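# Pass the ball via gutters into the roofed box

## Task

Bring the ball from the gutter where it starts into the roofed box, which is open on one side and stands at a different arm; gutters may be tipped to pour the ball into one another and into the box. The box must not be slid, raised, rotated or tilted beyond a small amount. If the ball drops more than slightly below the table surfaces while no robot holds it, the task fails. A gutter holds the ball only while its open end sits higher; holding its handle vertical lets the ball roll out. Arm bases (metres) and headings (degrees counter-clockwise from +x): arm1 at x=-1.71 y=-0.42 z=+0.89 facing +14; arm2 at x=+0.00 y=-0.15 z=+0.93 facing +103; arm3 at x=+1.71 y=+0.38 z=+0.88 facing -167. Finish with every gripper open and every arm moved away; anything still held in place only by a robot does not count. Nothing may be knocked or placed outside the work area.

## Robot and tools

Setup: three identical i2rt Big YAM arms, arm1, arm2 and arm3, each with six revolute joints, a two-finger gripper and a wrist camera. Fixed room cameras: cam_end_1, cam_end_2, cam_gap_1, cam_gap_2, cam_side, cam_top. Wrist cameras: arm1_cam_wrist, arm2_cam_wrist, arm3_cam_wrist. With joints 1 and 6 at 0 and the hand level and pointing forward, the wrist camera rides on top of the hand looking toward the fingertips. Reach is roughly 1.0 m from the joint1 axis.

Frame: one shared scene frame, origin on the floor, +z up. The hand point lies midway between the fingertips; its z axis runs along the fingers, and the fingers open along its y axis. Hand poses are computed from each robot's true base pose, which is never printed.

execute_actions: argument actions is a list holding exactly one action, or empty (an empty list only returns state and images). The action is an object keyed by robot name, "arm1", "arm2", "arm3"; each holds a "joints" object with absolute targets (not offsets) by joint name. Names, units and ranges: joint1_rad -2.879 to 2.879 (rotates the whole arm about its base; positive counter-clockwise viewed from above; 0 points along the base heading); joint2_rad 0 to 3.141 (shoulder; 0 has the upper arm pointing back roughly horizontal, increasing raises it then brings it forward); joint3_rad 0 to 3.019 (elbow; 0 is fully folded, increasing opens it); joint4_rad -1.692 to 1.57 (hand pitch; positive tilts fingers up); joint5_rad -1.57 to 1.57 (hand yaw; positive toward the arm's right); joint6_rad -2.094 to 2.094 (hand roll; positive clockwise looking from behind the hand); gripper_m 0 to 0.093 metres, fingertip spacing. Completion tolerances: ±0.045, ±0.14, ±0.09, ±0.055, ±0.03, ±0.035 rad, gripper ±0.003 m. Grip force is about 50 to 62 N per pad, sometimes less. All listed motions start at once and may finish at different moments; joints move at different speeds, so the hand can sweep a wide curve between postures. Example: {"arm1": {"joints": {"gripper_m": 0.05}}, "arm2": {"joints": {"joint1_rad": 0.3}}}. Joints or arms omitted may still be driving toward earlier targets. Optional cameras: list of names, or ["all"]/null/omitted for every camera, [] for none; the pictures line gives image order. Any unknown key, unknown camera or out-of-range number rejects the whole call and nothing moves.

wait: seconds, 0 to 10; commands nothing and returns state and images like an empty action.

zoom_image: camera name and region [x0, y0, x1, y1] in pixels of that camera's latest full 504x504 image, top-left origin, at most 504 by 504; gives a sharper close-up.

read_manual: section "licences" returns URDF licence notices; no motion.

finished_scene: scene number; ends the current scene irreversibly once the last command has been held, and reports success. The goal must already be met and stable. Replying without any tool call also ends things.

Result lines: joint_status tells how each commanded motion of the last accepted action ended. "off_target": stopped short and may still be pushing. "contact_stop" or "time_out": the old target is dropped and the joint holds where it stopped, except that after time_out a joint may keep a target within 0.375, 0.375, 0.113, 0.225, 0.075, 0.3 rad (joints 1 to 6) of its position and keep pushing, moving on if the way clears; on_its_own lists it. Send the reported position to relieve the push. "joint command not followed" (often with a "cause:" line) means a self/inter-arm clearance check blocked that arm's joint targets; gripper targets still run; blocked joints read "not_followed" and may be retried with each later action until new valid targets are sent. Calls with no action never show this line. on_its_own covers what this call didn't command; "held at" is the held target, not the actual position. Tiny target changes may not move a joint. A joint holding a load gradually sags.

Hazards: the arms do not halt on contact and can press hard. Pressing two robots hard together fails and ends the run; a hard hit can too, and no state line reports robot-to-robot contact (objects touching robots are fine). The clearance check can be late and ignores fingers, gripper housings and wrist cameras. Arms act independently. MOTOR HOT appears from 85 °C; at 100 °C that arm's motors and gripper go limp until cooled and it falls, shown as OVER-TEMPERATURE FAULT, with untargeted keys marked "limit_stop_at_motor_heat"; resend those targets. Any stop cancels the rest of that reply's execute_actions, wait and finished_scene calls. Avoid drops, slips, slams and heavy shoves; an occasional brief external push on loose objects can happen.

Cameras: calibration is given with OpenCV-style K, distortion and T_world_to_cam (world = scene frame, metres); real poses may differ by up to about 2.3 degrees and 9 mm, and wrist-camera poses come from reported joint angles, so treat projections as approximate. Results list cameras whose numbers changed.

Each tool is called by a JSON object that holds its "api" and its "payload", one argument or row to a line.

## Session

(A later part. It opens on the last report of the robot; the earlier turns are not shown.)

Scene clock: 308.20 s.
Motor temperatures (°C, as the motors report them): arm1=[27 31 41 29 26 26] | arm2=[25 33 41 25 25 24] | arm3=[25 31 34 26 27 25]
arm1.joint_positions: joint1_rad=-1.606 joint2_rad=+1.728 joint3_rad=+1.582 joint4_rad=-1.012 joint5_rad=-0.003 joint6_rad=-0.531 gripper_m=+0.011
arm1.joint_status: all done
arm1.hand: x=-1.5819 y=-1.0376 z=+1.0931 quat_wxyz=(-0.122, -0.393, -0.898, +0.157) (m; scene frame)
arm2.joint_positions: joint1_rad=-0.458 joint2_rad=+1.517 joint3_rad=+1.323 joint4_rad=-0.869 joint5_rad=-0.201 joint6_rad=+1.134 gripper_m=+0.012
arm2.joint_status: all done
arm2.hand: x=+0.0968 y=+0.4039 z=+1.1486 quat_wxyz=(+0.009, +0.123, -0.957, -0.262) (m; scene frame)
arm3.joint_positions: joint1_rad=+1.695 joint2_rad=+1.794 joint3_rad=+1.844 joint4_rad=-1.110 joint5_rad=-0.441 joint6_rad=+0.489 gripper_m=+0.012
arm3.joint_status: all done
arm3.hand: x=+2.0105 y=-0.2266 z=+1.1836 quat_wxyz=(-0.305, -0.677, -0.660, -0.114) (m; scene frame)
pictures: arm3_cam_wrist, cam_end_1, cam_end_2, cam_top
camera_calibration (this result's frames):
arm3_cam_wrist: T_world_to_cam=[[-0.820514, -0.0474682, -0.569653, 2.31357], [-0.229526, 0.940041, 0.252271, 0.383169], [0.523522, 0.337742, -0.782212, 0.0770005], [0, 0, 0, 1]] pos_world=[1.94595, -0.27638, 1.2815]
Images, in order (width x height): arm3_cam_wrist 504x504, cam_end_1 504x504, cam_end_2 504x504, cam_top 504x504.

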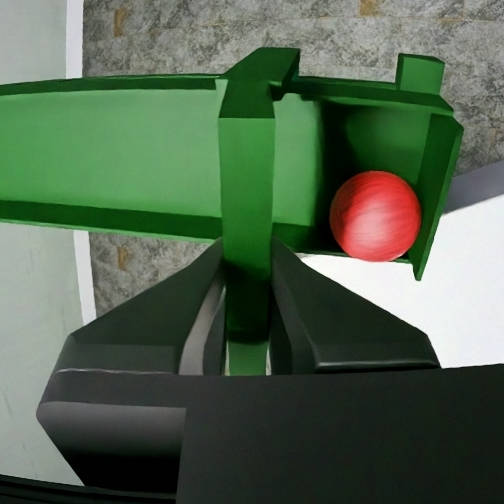

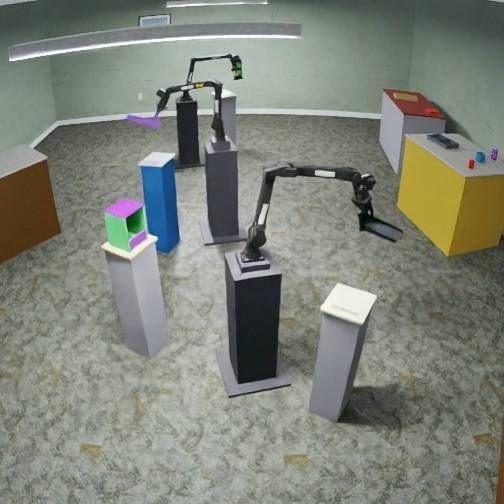

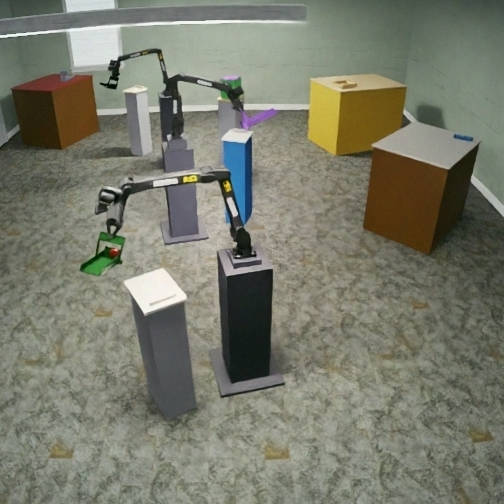

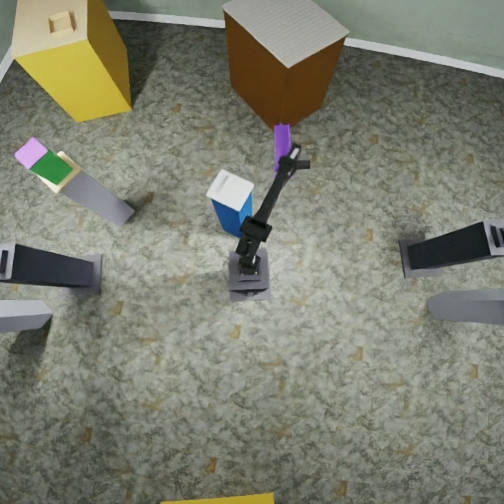

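{"api": "execute_actions", "payload": {
  "actions": [
    {"arm1":{"joints":{"joint1_rad":-0.075,"joint2_rad":1.85,"joint3_rad":1.485,"joint4_rad":-0.756,"joint5_rad":0.0,"joint6_rad":-1.588}},"arm2":{"joints":{"joint1_rad":-1.48,"joint2_rad":1.93,"joint3_rad":1.515,"joint4_rad":-0.683,"joint5_rad":0.0,"joint6_rad":1.585}},"arm3":{"joints":{"joint1_rad":0.095,"joint2_rad":2.01,"joint3_rad":2.185,"joint4_rad":-1.08,"joint5_rad":0.0,"joint6_rad":1.583}}}
  ],
  "cameras": ["arm3_cam_wrist","arm2_cam_wrist","cam_gap_2","cam_gap_1","cam_side"]
}}

Scene clock: 314.90 s.
Motor temperatures (°C, as the motors report them): arm1=[27 31 41 29 26 26] | arm2=[25 32 41 25 25 24] | arm3=[25 31 37 26 27 25]
arm1.joint_positions: joint1_rad=-0.070 joint2_rad=+1.896 joint3_rad=+1.463 joint4_rad=-0.757 joint5_rad=-0.004 joint6_rad=-1.571 gripper_m=+0.011
arm1.joint_status: all done
arm1.hand: x=-1.0811 y=-0.3085 z=+0.9734 quat_wxyz=(-0.154, +0.753, -0.628, +0.117) (m; scene frame)
arm2.joint_positions: joint1_rad=-1.480 joint2_rad=+1.980 joint3_rad=+1.490 joint4_rad=-0.688 joint5_rad=+0.000 joint6_rad=+1.570 gripper_m=+0.012
arm2.joint_status: all done
arm2.hand: x=+0.6332 y=+0.0527 z=+0.9715 quat_wxyz=(-0.119, -0.575, -0.795, -0.153) (m; scene frame)
arm3.joint_positions: joint1_rad=+0.096 joint2_rad=+2.041 joint3_rad=+2.114 joint4_rad=-1.087 joint5_rad=+0.003 joint6_rad=+1.573 gripper_m=+0.012
arm3.joint_status: all done
arm3.hand: x=+0.9879 y=+0.1316 z=+1.1338 quat_wxyz=(-0.217, -0.781, +0.563, +0.162) (m; scene frame)
pictures: arm2_cam_wrist, arm3_cam_wrist, cam_gap_1, cam_gap_2, cam_side
camera_calibration (this result's frames):
arm2_cam_wrist: T_world_to_cam=[[-0.881702, -0.289182, -0.372794, 0.939706], [-0.460778, 0.697633, 0.548627, -0.275443], [0.101421, 0.655501, -0.748353, 0.75172], [0, 0, 0, 1]] pos_world=[0.625383, -0.0288487, 1.06398]
arm3_cam_wrist: T_world_to_cam=[[0.80984, 0.260234, -0.525773, -0.237747], [0.536784, -0.690296, 0.485134, -0.982211], [-0.236691, -0.675107, -0.698719, 1.24208], [0, 0, 0, 1]] pos_world=[1.01376, 0.222389, 1.21936]
Images, in order (width x height): arm2_cam_wrist 504x504, arm3_cam_wrist 504x504, cam_gap_1 504x504, cam_gap_2 504x504, cam_side 504x504.

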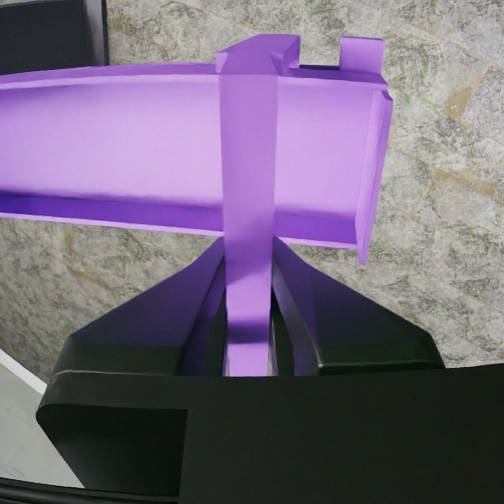

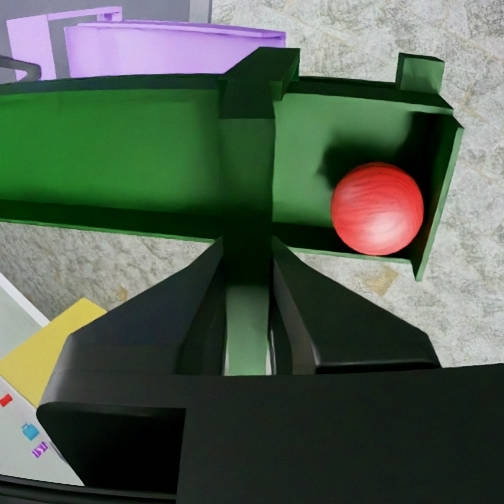

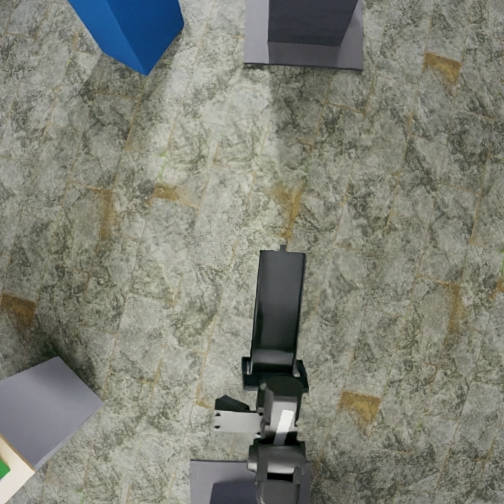

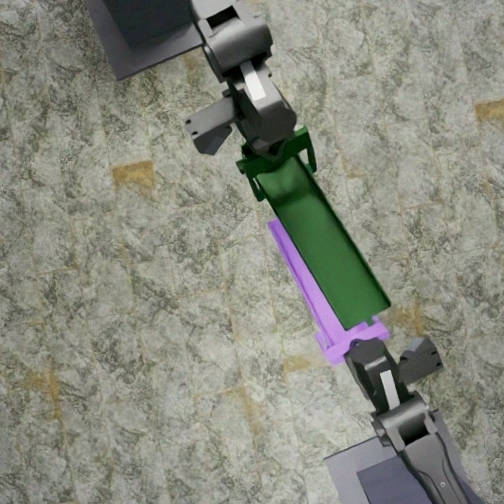

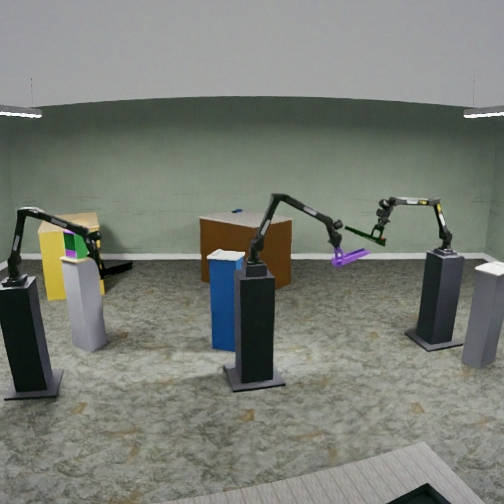

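{"api": "zoom_image", "payload": {
  "camera": "cam_gap_2",
  "region": [190, 110, 442, 390]
}}

{"api": "zoom_image", "payload": {
  "camera": "cam_side",
  "region": [300, 180, 430, 280]
}}

Region (190, 110, 442, 390) of cam_gap_2's 504x504 image, scaled by 1.800, with more detail than that image has; it fills the left 454 columns of this view, and the rest is white.

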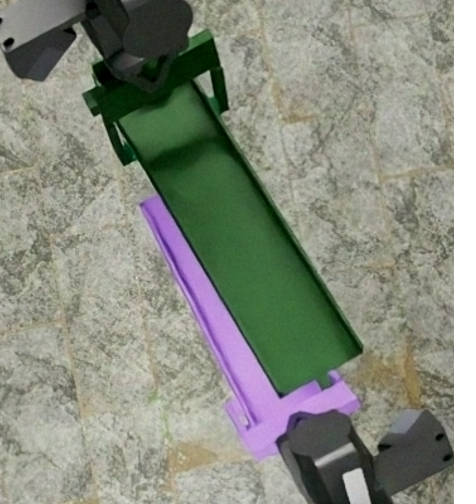

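Region (300, 180, 430, 280) of cam_side's 504x504 image, scaled by 3.877, with more detail than that image has; it fills the top 388 rows of this view, and the rest is white.

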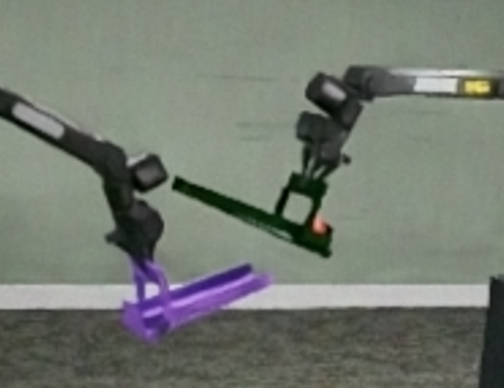

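{"api": "execute_actions", "payload": {
  "actions": [
    {"arm3":{"joints":{"joint1_rad":0.076,"joint4_rad":-1.38}}}
  ],
  "cameras": ["arm3_cam_wrist","cam_gap_2","cam_side"]
}}

Scene clock: 344.20 s.
Motor temperatures (°C, as the motors report them): arm1=[27 32 40 29 26 26] | arm2=[25 34 41 25 25 24] | arm3=[25 34 40 26 26 25]
arm1.joint_positions: joint1_rad=-0.070 joint2_rad=+1.896 joint3_rad=+1.463 joint4_rad=-0.757 joint5_rad=-0.004 joint6_rad=-1.571 gripper_m=+0.011
arm1.joint_status: not commanded
arm1.hand: x=-1.0811 y=-0.3085 z=+0.9734 quat_wxyz=(-0.154, +0.753, -0.628, +0.117) (m; scene frame)
arm2.joint_positions: joint1_rad=-1.480 joint2_rad=+1.980 joint3_rad=+1.490 joint4_rad=-0.688 joint5_rad=+0.000 joint6_rad=+1.570 gripper_m=+0.012
arm2.joint_status: not commanded
arm2.hand: x=+0.6332 y=+0.0527 z=+0.9715 quat_wxyz=(-0.119, -0.575, -0.795, -0.153) (m; scene frame)
arm3.joint_positions: joint1_rad=+0.079 joint2_rad=+2.040 joint3_rad=+2.114 joint4_rad=-1.373 joint5_rad=+0.003 joint6_rad=+1.574 gripper_m=+0.012
arm3.joint_status: all done
arm3.hand: x=+1.0454 y=+0.1637 z=+1.1070 quat_wxyz=(-0.103, -0.799, +0.587, +0.082) (m; scene frame)
pictures: arm3_cam_wrist, cam_gap_2, cam_side
camera_calibration (this result's frames):
arm3_cam_wrist: T_world_to_cam=[[0.923098, 0.278471, -0.265224, -0.716608], [0.381876, -0.745164, 0.546719, -0.87513], [-0.0453897, -0.605958, -0.794201, 1.15307], [0, 0, 0, 1]] pos_world=[1.04803, 0.246153, 1.20416]
Images, in order (width x height): arm3_cam_wrist 504x504, cam_gap_2 504x504, cam_side 504x504.

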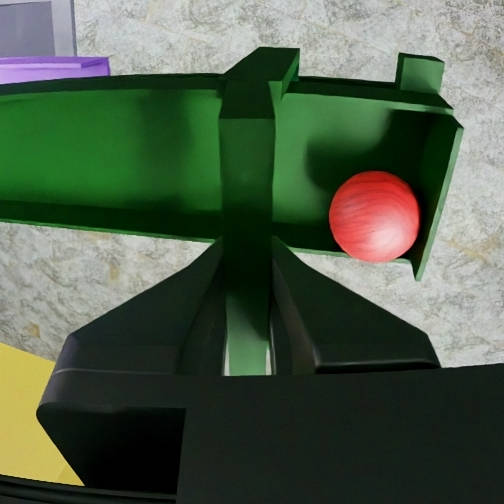

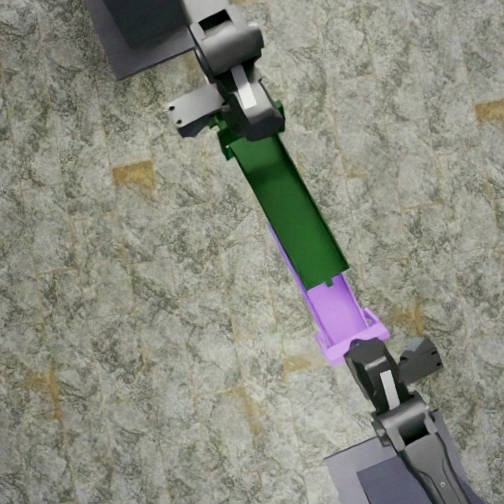

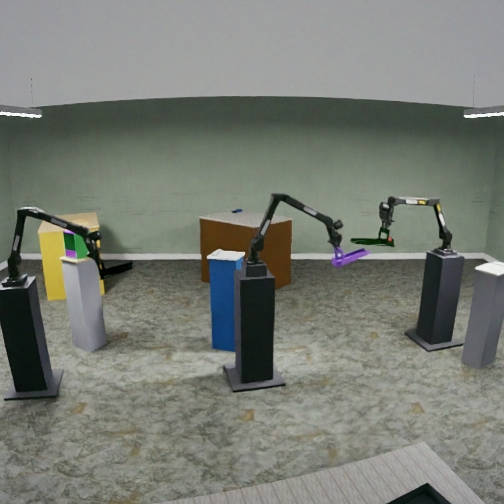

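{"api": "zoom_image", "payload": {
  "camera": "cam_gap_2",
  "region": [240, 200, 410, 370]
}}

{"api": "zoom_image", "payload": {
  "camera": "cam_side",
  "region": [315, 195, 415, 275]
}}

Region (240, 200, 410, 370) of cam_gap_2's 504x504 image, scaled by 2.965, with more detail than that image has.

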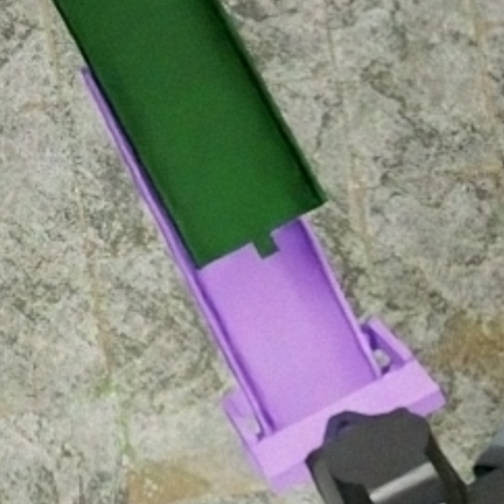

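Region (315, 195, 415, 275) of cam_side's 504x504 image, scaled by 5.040, with more detail than that image has; it fills the top 403 rows of this view, and the rest is white.

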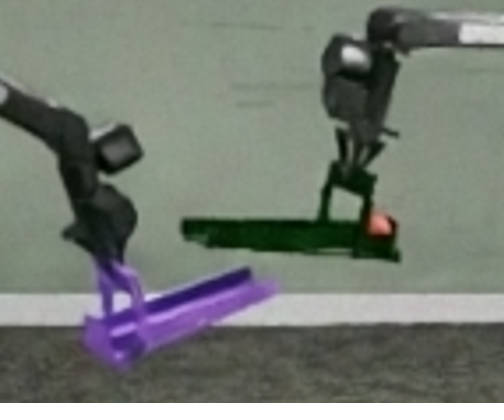

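{"api": "execute_actions", "payload": {
  "actions": [
    {"arm2":{"joints":{"joint3_rad":1.47,"joint4_rad":-0.66}},"arm3":{"joints":{"joint1_rad":0.068,"joint4_rad":-1.545}}}
  ],
  "cameras": ["arm3_cam_wrist","cam_gap_2","cam_side"]
}}

Scene clock: 360.83 s.
Motor temperatures (°C, as the motors report them): arm1=[27 33 40 29 26 26] | arm2=[25 35 40 25 25 24] | arm3=[25 34 41 26 26 25]
arm1.joint_positions: joint1_rad=-0.070 joint2_rad=+1.896 joint3_rad=+1.463 joint4_rad=-0.757 joint5_rad=-0.004 joint6_rad=-1.571 gripper_m=+0.011
arm1.joint_status: not commanded
arm1.hand: x=-1.0811 y=-0.3085 z=+0.9734 quat_wxyz=(-0.154, +0.753, -0.628, +0.117) (m; scene frame)
arm2.joint_positions: joint1_rad=-1.480 joint2_rad=+1.977 joint3_rad=+1.455 joint4_rad=-0.681 joint5_rad=+0.000 joint6_rad=+1.570 gripper_m=+0.012
arm2.joint_status: all done
arm2.hand: x=+0.6211 y=+0.0486 z=+0.9588 quat_wxyz=(-0.112, -0.577, -0.797, -0.143) (m; scene frame)
arm3.joint_positions: joint1_rad=+0.075 joint2_rad=+2.040 joint3_rad=+2.114 joint4_rad=-1.536 joint5_rad=+0.003 joint6_rad=+1.574 gripper_m=+0.012
arm3.joint_status: all done
arm3.hand: x=+1.0821 y=+0.1783 z=+1.1001 quat_wxyz=(-0.038, -0.804, +0.593, +0.034) (m; scene frame)
pictures: arm3_cam_wrist, cam_gap_2, cam_side
camera_calibration (this result's frames):
arm3_cam_wrist: T_world_to_cam=[[0.953487, 0.28212, -0.106161, -0.96482], [0.291599, -0.774054, 0.56197, -0.78842], [0.0763686, -0.566788, -0.820317, 1.04803], [0, 0, 0, 1]] pos_world=[1.06981, 0.255927, 1.20036]
Images, in order (width x height): arm3_cam_wrist 504x504, cam_gap_2 504x504, cam_side 504x504.

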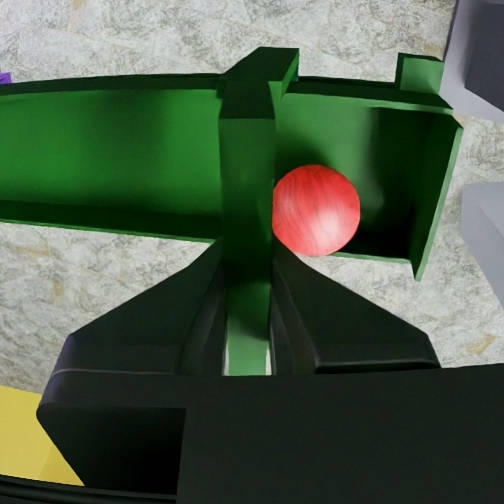

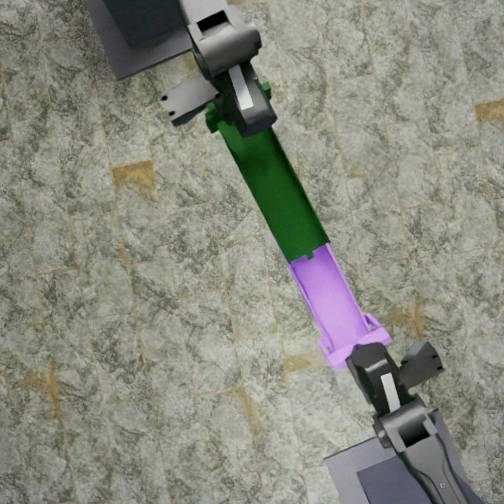

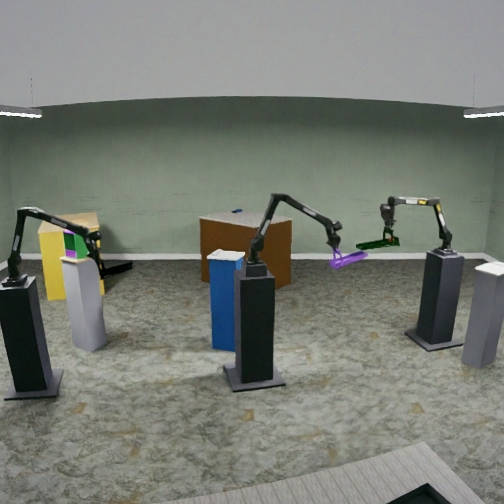

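{"api": "execute_actions", "payload": {
  "actions": [],
  "cameras": ["arm2_cam_wrist","arm3_cam_wrist","cam_gap_2"]
}}

Scene clock: 362.87 s.
Motor temperatures (°C, as the motors report them): arm1=[27 33 40 29 26 26] | arm2=[25 35 40 25 25 24] | arm3=[25 34 41 26 26 25]
arm1.joint_positions: joint1_rad=-0.070 joint2_rad=+1.896 joint3_rad=+1.463 joint4_rad=-0.757 joint5_rad=-0.004 joint6_rad=-1.571 gripper_m=+0.011
arm1.joint_status: not commanded
arm1.hand: x=-1.0811 y=-0.3085 z=+0.9734 quat_wxyz=(-0.154, +0.753, -0.628, +0.117) (m; scene frame)
arm2.joint_positions: joint1_rad=-1.480 joint2_rad=+1.977 joint3_rad=+1.454 joint4_rad=-0.680 joint5_rad=-0.001 joint6_rad=+1.572 gripper_m=+0.012
arm2.joint_status: all done
arm2.hand: x=+0.6210 y=+0.0488 z=+0.9586 quat_wxyz=(-0.111, -0.577, -0.796, -0.144) (m; scene frame)
arm3.joint_positions: joint1_rad=+0.075 joint2_rad=+2.036 joint3_rad=+2.114 joint4_rad=-1.537 joint5_rad=+0.003 joint6_rad=+1.574 gripper_m=+0.012
arm3.joint_status: all done
arm3.hand: x=+1.0827 y=+0.1785 z=+1.1025 quat_wxyz=(-0.039, -0.803, +0.593, +0.035) (m; scene frame)
pictures: arm2_cam_wrist, arm3_cam_wrist, cam_gap_2
camera_calibration (this result's frames):
arm2_cam_wrist: T_world_to_cam=[[-0.890907, -0.290264, -0.349331, 0.906242], [-0.446365, 0.701684, 0.555336, -0.286813], [0.0839261, 0.650682, -0.754699, 0.763073], [0, 0, 0, 1]] pos_world=[0.615312, -0.0322158, 1.05175]
arm3_cam_wrist: T_world_to_cam=[[0.953208, 0.282053, -0.108816, -0.961932], [0.293046, -0.773602, 0.56184, -0.791323], [0.0742886, -0.567438, -0.820058, 1.05214], [0, 0, 0, 1]] pos_world=[1.07065, 0.256172, 1.20274]
Images, in order (width x height): arm2_cam_wrist 504x504, arm3_cam_wrist 504x504, cam_gap_2 504x504.

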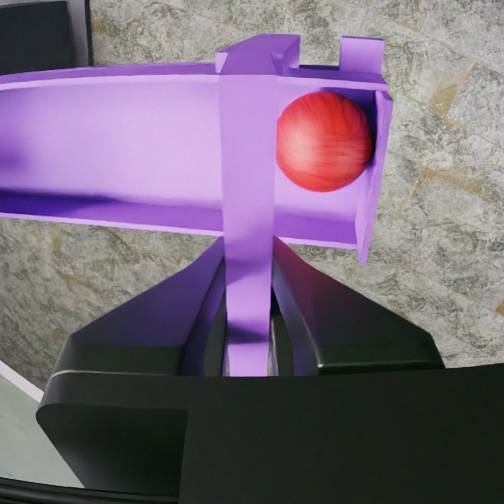

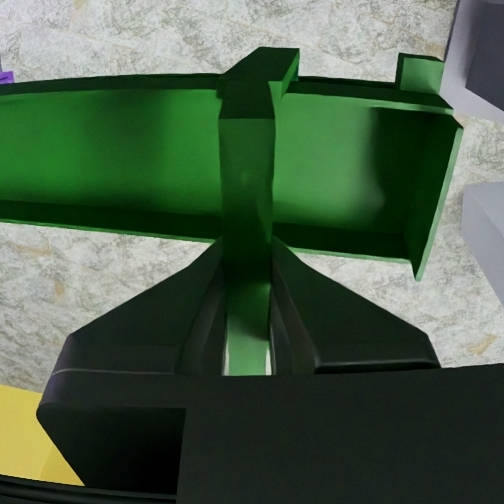

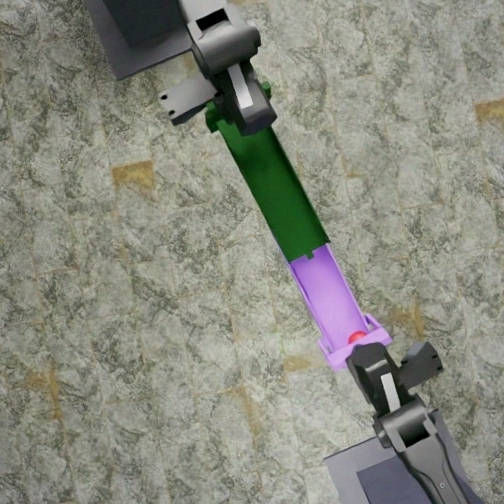

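{"api": "execute_actions", "payload": {
  "actions": [
    {"arm2":{"joints":{"joint1_rad":1.50,"joint2_rad":1.915,"joint3_rad":1.925,"joint4_rad":-0.925}},"arm3":{"joints":{"joint1_rad":1.699,"joint2_rad":1.72,"joint4_rad":-1.45,"joint5_rad":-0.24,"joint6_rad":-0.163}}}
  ],
  "cameras": ["arm2_cam_wrist","cam_gap_1","cam_side","cam_end_2"]
}}

Scene clock: 404.33 s.
Motor temperatures (°C, as the motors report them): arm1=[27 33 40 29 26 26] | arm2=[25 36 40 25 25 24] | arm3=[25 35 41 26 26 25]
arm1.joint_positions: joint1_rad=-0.070 joint2_rad=+1.896 joint3_rad=+1.463 joint4_rad=-0.757 joint5_rad=-0.004 joint6_rad=-1.571 gripper_m=+0.011
arm1.joint_status: not commanded
arm1.hand: x=-1.0811 y=-0.3085 z=+0.9734 quat_wxyz=(-0.154, +0.753, -0.628, +0.117) (m; scene frame)
arm2.joint_positions: joint1_rad=+1.503 joint2_rad=+1.962 joint3_rad=+1.893 joint4_rad=-0.925 joint5_rad=-0.001 joint6_rad=+1.574 gripper_m=+0.012
arm2.joint_status: all done
arm2.hand: x=-0.7356 y=-0.2659 z=+1.1515 quat_wxyz=(+0.221, +0.726, -0.626, -0.180) (m; scene frame)
arm3.joint_positions: joint1_rad=+1.702 joint2_rad=+1.746 joint3_rad=+2.151 joint4_rad=-1.456 joint5_rad=-0.238 joint6_rad=-0.158 gripper_m=+0.012
arm3.joint_status: all done
arm3.hand: x=+1.9694 y=-0.1995 z=+1.3127 quat_wxyz=(-0.270, -0.458, -0.844, +0.067) (m; scene frame)
pictures: arm2_cam_wrist, cam_end_2, cam_gap_1, cam_side
camera_calibration (this result's frames):
arm2_cam_wrist: T_world_to_cam=[[0.834536, 0.116847, -0.538421, 1.26896], [0.438612, -0.732305, 0.520912, -0.469345], [-0.333421, -0.670877, -0.662385, 0.462497], [0, 0, 0, 1]] pos_world=[-0.698929, -0.181699, 1.23407]
Images, in order (width x height): arm2_cam_wrist 504x504, cam_end_2 504x504, cam_gap_1 504x504, cam_side 504x504.

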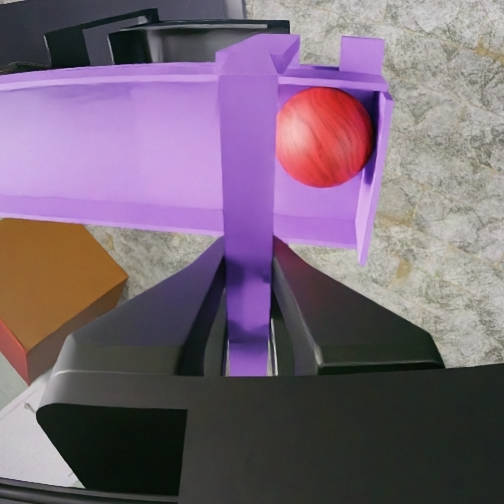

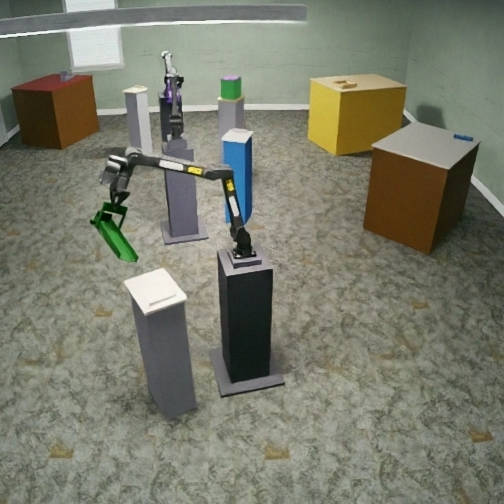

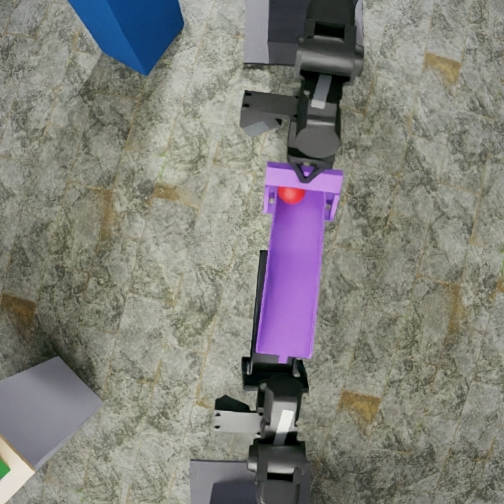

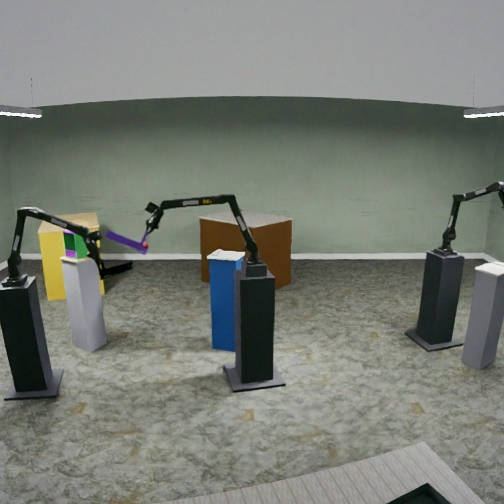

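{"api": "execute_actions", "payload": {
  "actions": [
    {"arm2":{"joints":{"joint3_rad":1.87,"joint4_rad":-1.36}},"arm3":{"joints":{"joint3_rad":1.74,"joint4_rad":-1.56}}}
  ],
  "cameras": ["arm2_cam_wrist","cam_gap_1","cam_side"]
}}

{"api": "execute_actions", "payload": {
  "actions": [],
  "cameras": ["arm1_cam_wrist","arm2_cam_wrist","cam_gap_1"]
}}

Scene clock: 420.30 s.
Motor temperatures (°C, as the motors report them): arm1=[27 33 40 29 26 26] | arm2=[25 36 41 25 25 24] | arm3=[25 34 39 26 26 25]
arm1.joint_positions: joint1_rad=-0.070 joint2_rad=+1.896 joint3_rad=+1.463 joint4_rad=-0.757 joint5_rad=-0.004 joint6_rad=-1.571 gripper_m=+0.011
arm1.joint_status: not commanded
arm1.hand: x=-1.0811 y=-0.3085 z=+0.9734 quat_wxyz=(-0.154, +0.753, -0.628, +0.117) (m; scene frame)
arm2.joint_positions: joint1_rad=+1.503 joint2_rad=+1.959 joint3_rad=+1.853 joint4_rad=-1.353 joint5_rad=-0.001 joint6_rad=+1.574 gripper_m=+0.012
arm2.joint_status: all done
arm2.hand: x=-0.6278 y=-0.2497 z=+1.0990 quat_wxyz=(+0.047, +0.758, -0.650, -0.031) (m; scene frame)
arm3.joint_positions: joint1_rad=+1.702 joint2_rad=+1.734 joint3_rad=+1.735 joint4_rad=-1.552 joint5_rad=-0.238 joint6_rad=-0.159 gripper_m=+0.012
arm3.joint_status: all done
arm3.hand: x=+1.9394 y=-0.1150 z=+1.1330 quat_wxyz=(-0.083, -0.498, -0.858, -0.091) (m; scene frame)
pictures: arm2_cam_wrist, cam_gap_1, cam_side
camera_calibration (this result's frames):
arm2_cam_wrist: T_world_to_cam=[[0.983995, 0.146175, -0.101917, 0.770228], [0.177887, -0.772051, 0.610159, -0.749141], [0.0105054, -0.618523, -0.785696, 0.839128], [0, 0, 0, 1]] pos_world=[-0.633453, -0.171943, 1.19489]
Images, in order (width x height): arm2_cam_wrist 504x504, cam_gap_1 504x504, cam_side 504x504.

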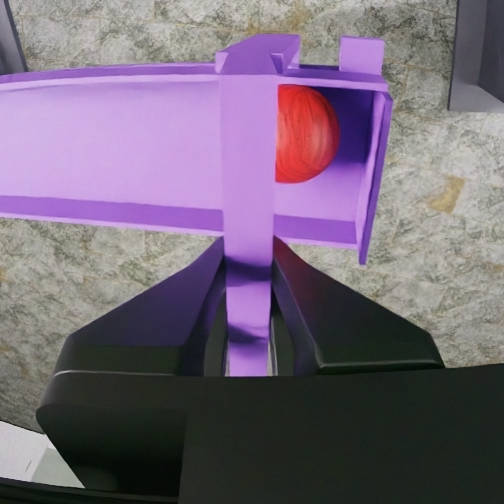

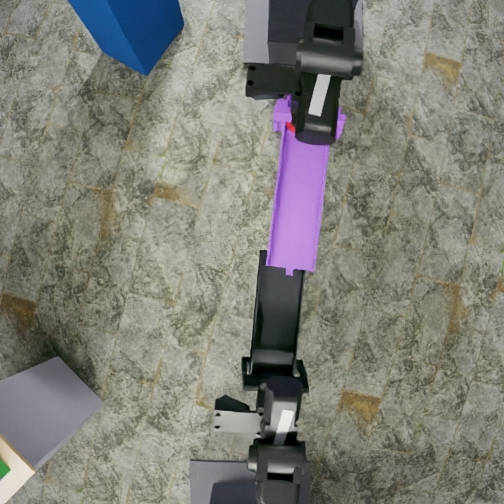

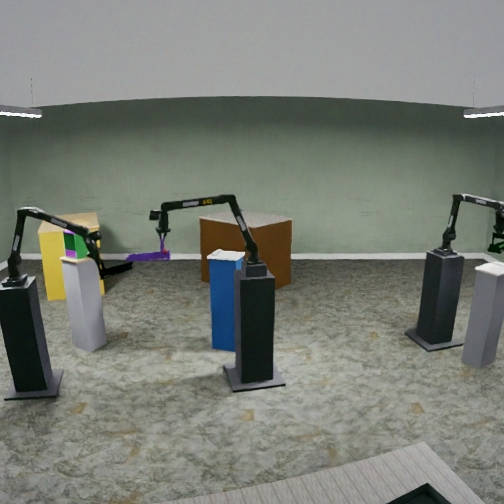

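Scene clock: 420.30 s.
Motor temperatures (°C, as the motors report them): arm1=[27 33 40 29 26 26] | arm2=[25 36 41 25 25 24] | arm3=[25 34 39 26 26 25]
arm1.joint_positions: joint1_rad=-0.070 joint2_rad=+1.896 joint3_rad=+1.463 joint4_rad=-0.757 joint5_rad=-0.004 joint6_rad=-1.571 gripper_m=+0.011
arm1.joint_status: not commanded
arm1.hand: x=-1.0811 y=-0.3085 z=+0.9734 quat_wxyz=(-0.154, +0.753, -0.628, +0.117) (m; scene frame)
arm2.joint_positions: joint1_rad=+1.503 joint2_rad=+1.959 joint3_rad=+1.853 joint4_rad=-1.353 joint5_rad=-0.001 joint6_rad=+1.574 gripper_m=+0.012
arm2.joint_status: all done
arm2.hand: x=-0.6278 y=-0.2497 z=+1.0990 quat_wxyz=(+0.047, +0.758, -0.650, -0.031) (m; scene frame)
arm3.joint_positions: joint1_rad=+1.702 joint2_rad=+1.734 joint3_rad=+1.735 joint4_rad=-1.552 joint5_rad=-0.238 joint6_rad=-0.159 gripper_m=+0.012
arm3.joint_status: all done
arm3.hand: x=+1.9394 y=-0.1150 z=+1.1330 quat_wxyz=(-0.083, -0.498, -0.858, -0.091) (m; scene frame)
pictures: arm1_cam_wrist, arm2_cam_wrist, cam_gap_1
camera_calibration (this result's frames):
arm1_cam_wrist: T_world_to_cam=[[0.914066, 0.153612, 0.375349, 0.670078], [-0.064612, -0.858518, 0.508696, -0.821697], [0.400386, -0.489234, -0.774817, 1.15784], [0, 0, 0, 1]] pos_world=[-1.12917, -0.241918, 1.0636]
arm2_cam_wrist: T_world_to_cam=[[0.983995, 0.146175, -0.101917, 0.770228], [0.177887, -0.772051, 0.610159, -0.749141], [0.0105054, -0.618523, -0.785696, 0.839128], [0, 0, 0, 1]] pos_world=[-0.633453, -0.171943, 1.19489]
Images, in order (width x height): arm1_cam_wrist 504x504, arm2_cam_wrist 504x504, cam_gap_1 504x504.

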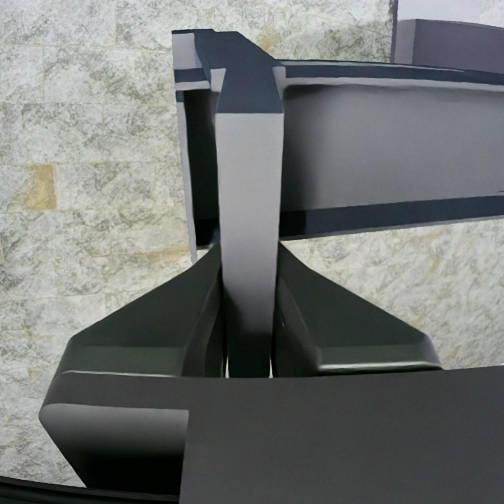

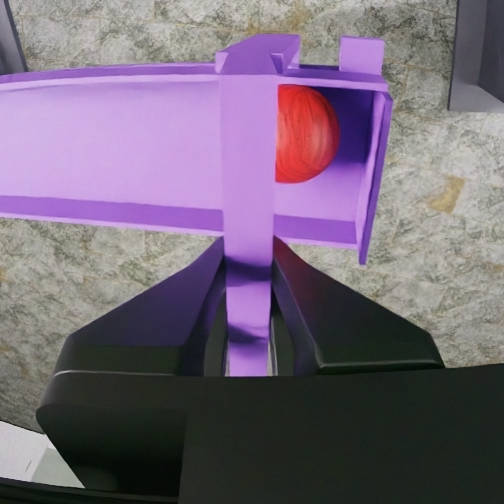

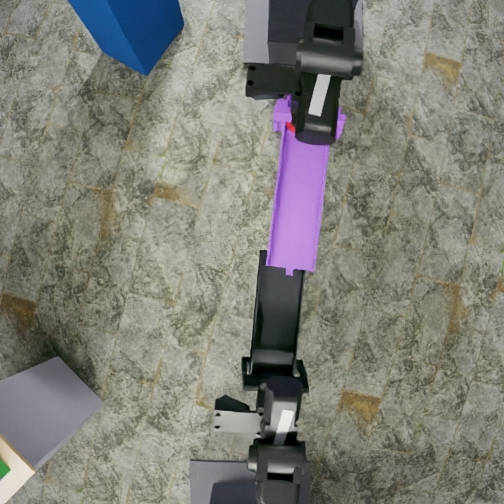

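{"api": "execute_actions", "payload": {
  "actions": [],
  "cameras": ["arm1_cam_wrist","arm2_cam_wrist","cam_gap_1"]
}}

Scene clock: 421.63 s.
Motor temperatures (°C, as the motors report them): arm1=[27 33 40 29 26 26] | arm2=[25 36 41 25 25 24] | arm3=[25 34 39 26 26 25]
arm1.joint_positions: joint1_rad=-0.070 joint2_rad=+1.896 joint3_rad=+1.463 joint4_rad=-0.758 joint5_rad=-0.003 joint6_rad=-1.573 gripper_m=+0.011
arm1.joint_status: not commanded
arm1.hand: x=-1.0813 y=-0.3087 z=+0.9733 quat_wxyz=(-0.153, +0.754, -0.628, +0.117) (m; scene frame)
arm2.joint_positions: joint1_rad=+1.503 joint2_rad=+1.959 joint3_rad=+1.853 joint4_rad=-1.355 joint5_rad=-0.001 joint6_rad=+1.574 gripper_m=+0.012
arm2.joint_status: all done
arm2.hand: x=-0.6274 y=-0.2496 z=+1.0990 quat_wxyz=(+0.046, +0.758, -0.650, -0.030) (m; scene frame)
arm3.joint_positions: joint1_rad=+1.702 joint2_rad=+1.734 joint3_rad=+1.735 joint4_rad=-1.552 joint5_rad=-0.238 joint6_rad=-0.159 gripper_m=+0.012
arm3.joint_status: all done
arm3.hand: x=+1.9394 y=-0.1150 z=+1.1330 quat_wxyz=(-0.083, -0.498, -0.858, -0.091) (m; scene frame)
pictures: arm1_cam_wrist, arm2_cam_wrist, cam_gap_1
camera_calibration (this result's frames):
arm1_cam_wrist: T_world_to_cam=[[0.914149, 0.155576, 0.374336, 0.67204], [-0.0630602, -0.857608, 0.510424, -0.821583], [0.400443, -0.490209, -0.774171, 1.15686], [0, 0, 0, 1]] pos_world=[-1.12941, -0.242045, 1.0634]
arm2_cam_wrist: T_world_to_cam=[[0.984144, 0.146219, -0.100399, 0.768289], [0.176983, -0.772191, 0.610244, -0.749833], [0.0117023, -0.618337, -0.785826, 0.840068], [0, 0, 0, 1]] pos_world=[-0.633231, -0.171908, 1.19486]
Images, in order (width x height): arm1_cam_wrist 504x504, arm2_cam_wrist 504x504, cam_gap_1 504x504.

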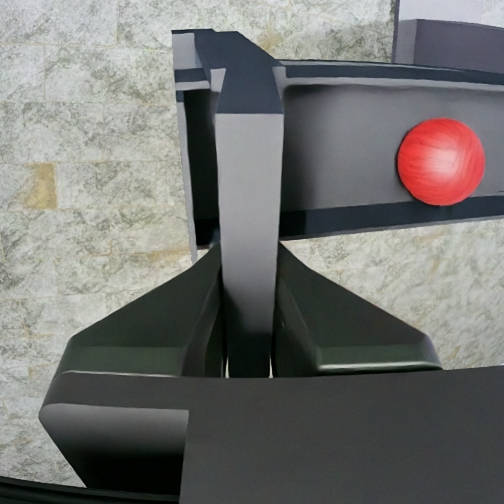

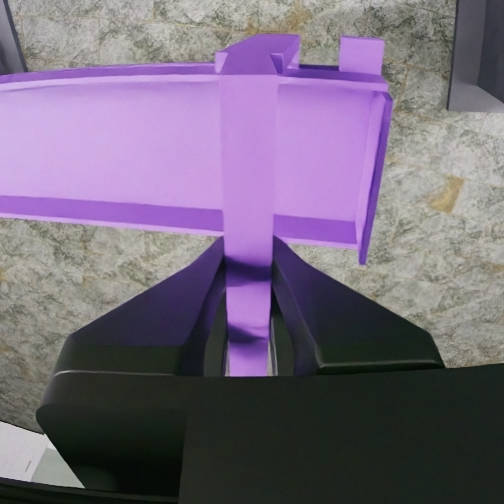

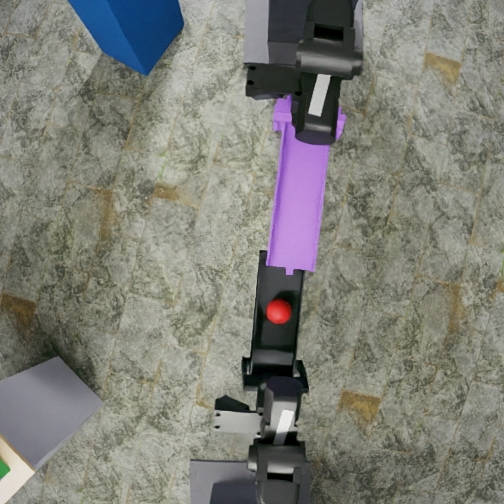

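{"api": "execute_actions", "payload": {
  "actions": []
}}

Scene clock: 436.13 s.
Motor temperatures (°C, as the motors report them): arm1=[27 33 40 29 26 26] | arm2=[25 36 41 25 25 24] | arm3=[25 34 38 26 26 25]
arm1.joint_positions: joint1_rad=-0.070 joint2_rad=+1.895 joint3_rad=+1.463 joint4_rad=-0.760 joint5_rad=-0.001 joint6_rad=-1.574 gripper_m=+0.011
arm1.joint_status: not commanded
arm1.hand: x=-1.0815 y=-0.3093 z=+0.9736 quat_wxyz=(-0.153, +0.754, -0.628, +0.118) (m; scene frame)
arm2.joint_positions: joint1_rad=+1.503 joint2_rad=+1.959 joint3_rad=+1.853 joint4_rad=-1.355 joint5_rad=-0.001 joint6_rad=+1.574 gripper_m=+0.012
arm2.joint_status: all done
arm2.hand: x=-0.6274 y=-0.2496 z=+1.0990 quat_wxyz=(+0.046, +0.758, -0.650, -0.030) (m; scene frame)
arm3.joint_positions: joint1_rad=+1.702 joint2_rad=+1.734 joint3_rad=+1.735 joint4_rad=-1.552 joint5_rad=-0.238 joint6_rad=-0.159 gripper_m=+0.012
arm3.joint_status: all done
arm3.hand: x=+1.9394 y=-0.1150 z=+1.1330 quat_wxyz=(-0.083, -0.498, -0.858, -0.091) (m; scene frame)
pictures: arm1_cam_wrist, arm2_cam_wrist, arm3_cam_wrist, cam_end_1, cam_end_2, cam_gap_1, cam_gap_2, cam_side, cam_top
camera_calibration (this result's frames):
arm1_cam_wrist: T_world_to_cam=[[0.91442, 0.155654, 0.373643, 0.673192], [-0.0634817, -0.856531, 0.512177, -0.824127], [0.399759, -0.492064, -0.773347, 1.15477], [0, 0, 0, 1]] pos_world=[-1.12953, -0.242454, 1.06361]
arm2_cam_wrist: T_world_to_cam=[[0.984144, 0.146219, -0.100399, 0.768289], [0.176983, -0.772191, 0.610244, -0.749833], [0.0117023, -0.618337, -0.785826, 0.840068], [0, 0, 0, 1]] pos_world=[-0.633231, -0.171908, 1.19486]
arm3_cam_wrist: T_world_to_cam=[[-0.844638, -0.476413, -0.244169, 1.86036], [-0.529263, 0.674614, 0.514564, 0.528422], [-0.0804249, 0.56385, -0.821952, 1.27927], [0, 0, 0, 1]] pos_world=[1.95389, -0.191499, 1.23383]
Images, in order (width x height): arm1_cam_wrist 504x504, arm2_cam_wrist 504x504, arm3_cam_wrist 504x504, cam_end_1 504x504, cam_end_2 504x504, cam_gap_1 504x504, cam_gap_2 504x504, cam_side 504x504, cam_top 504x504.

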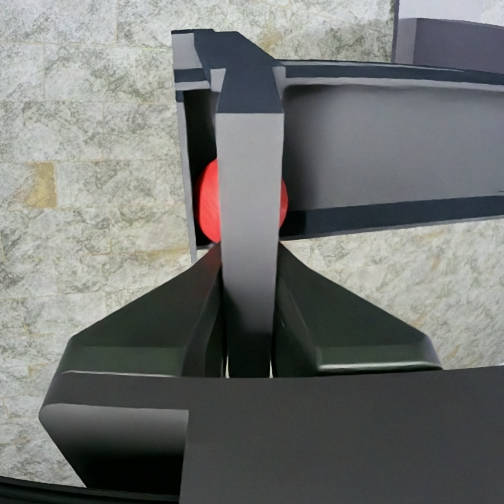

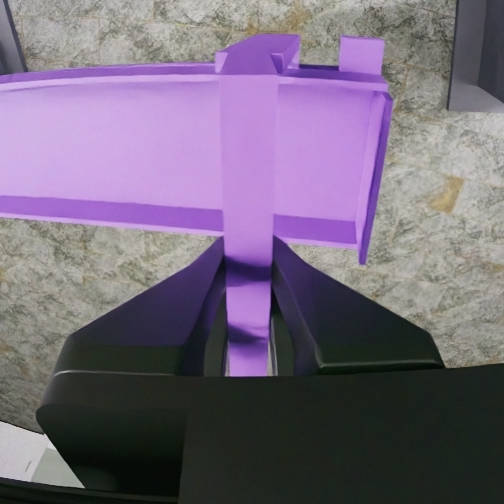

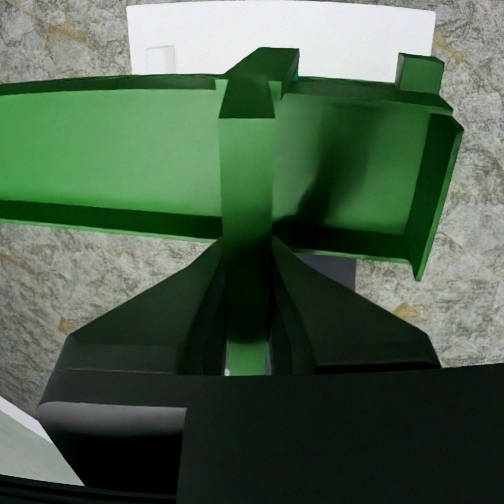

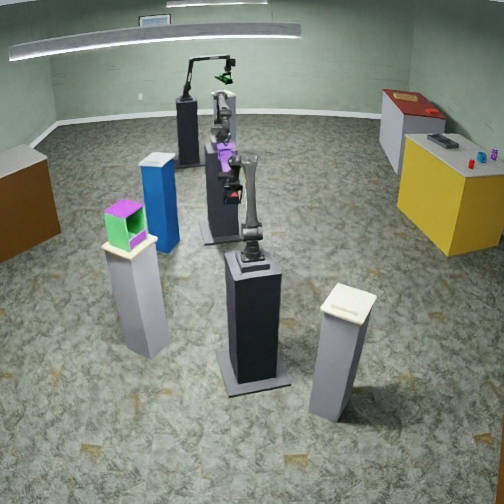

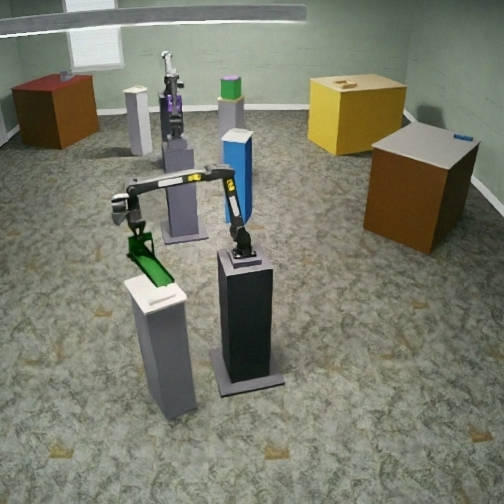

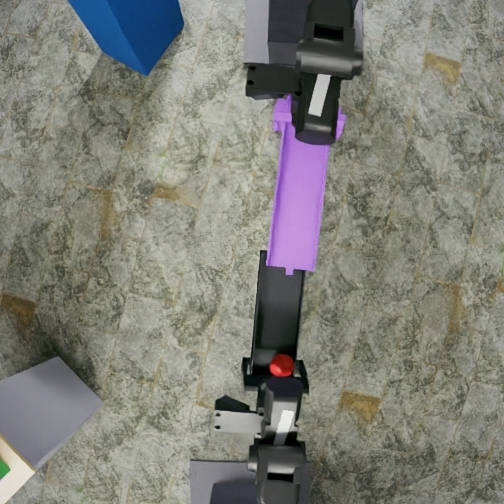

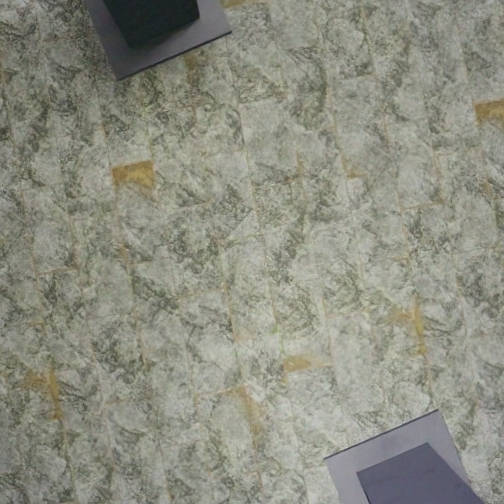

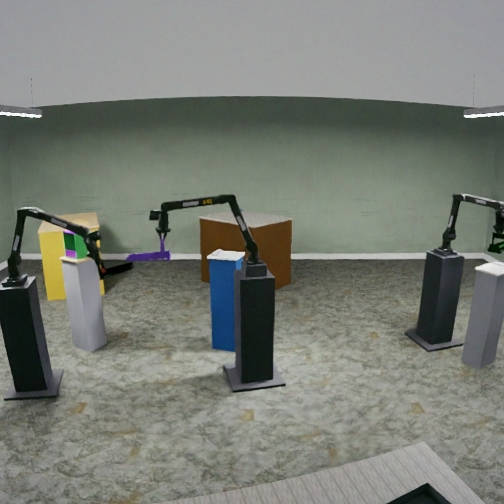

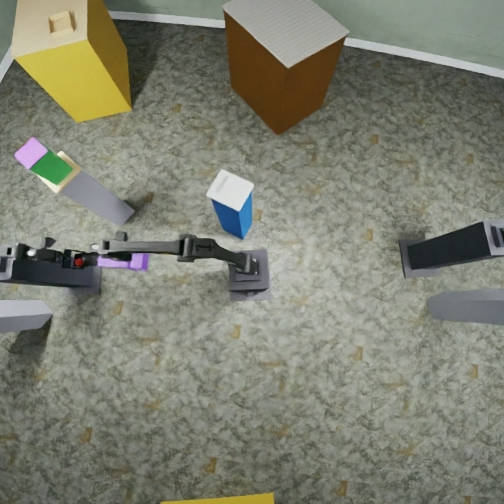

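{"api": "zoom_image", "payload": {
  "camera": "cam_end_1",
  "region": [90, 190, 170, 270]
}}

{"api": "zoom_image", "payload": {
  "camera": "cam_top",
  "region": [5, 125, 95, 215]
}}

{"api": "zoom_image", "payload": {
  "camera": "cam_side",
  "region": [50, 215, 110, 275]
}}

Region (90, 190, 170, 270) of cam_end_1's 504x504 image, scaled by 6.300, with more detail than that image has.

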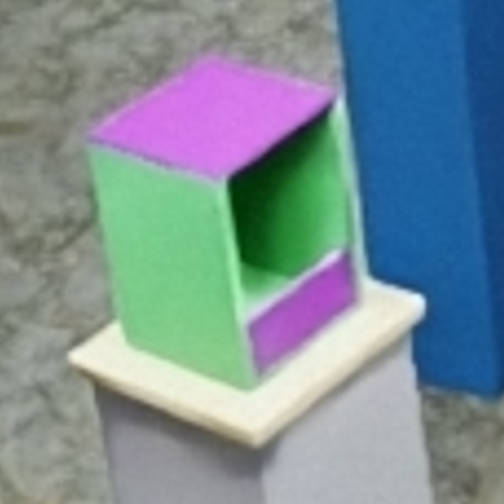

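Region (5, 125, 95, 215) of cam_top's 504x504 image, scaled by 5.600, with more detail than that image has.

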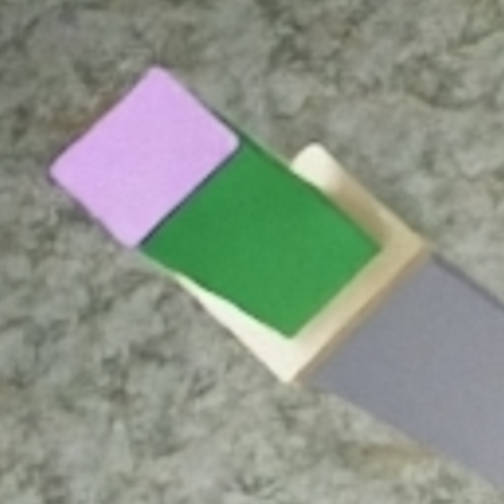

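Region (50, 215, 110, 275) of cam_side's 504x504 image, scaled by 8.400, with more detail than that image has.

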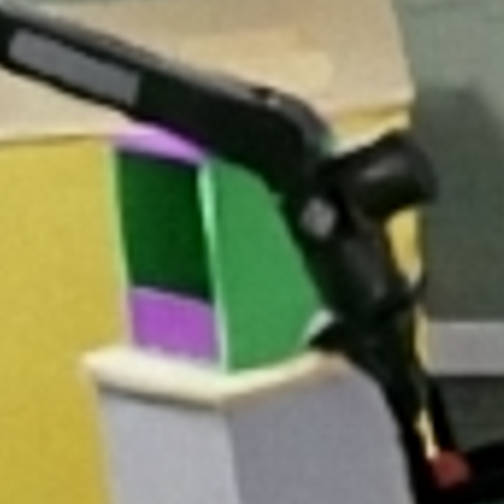

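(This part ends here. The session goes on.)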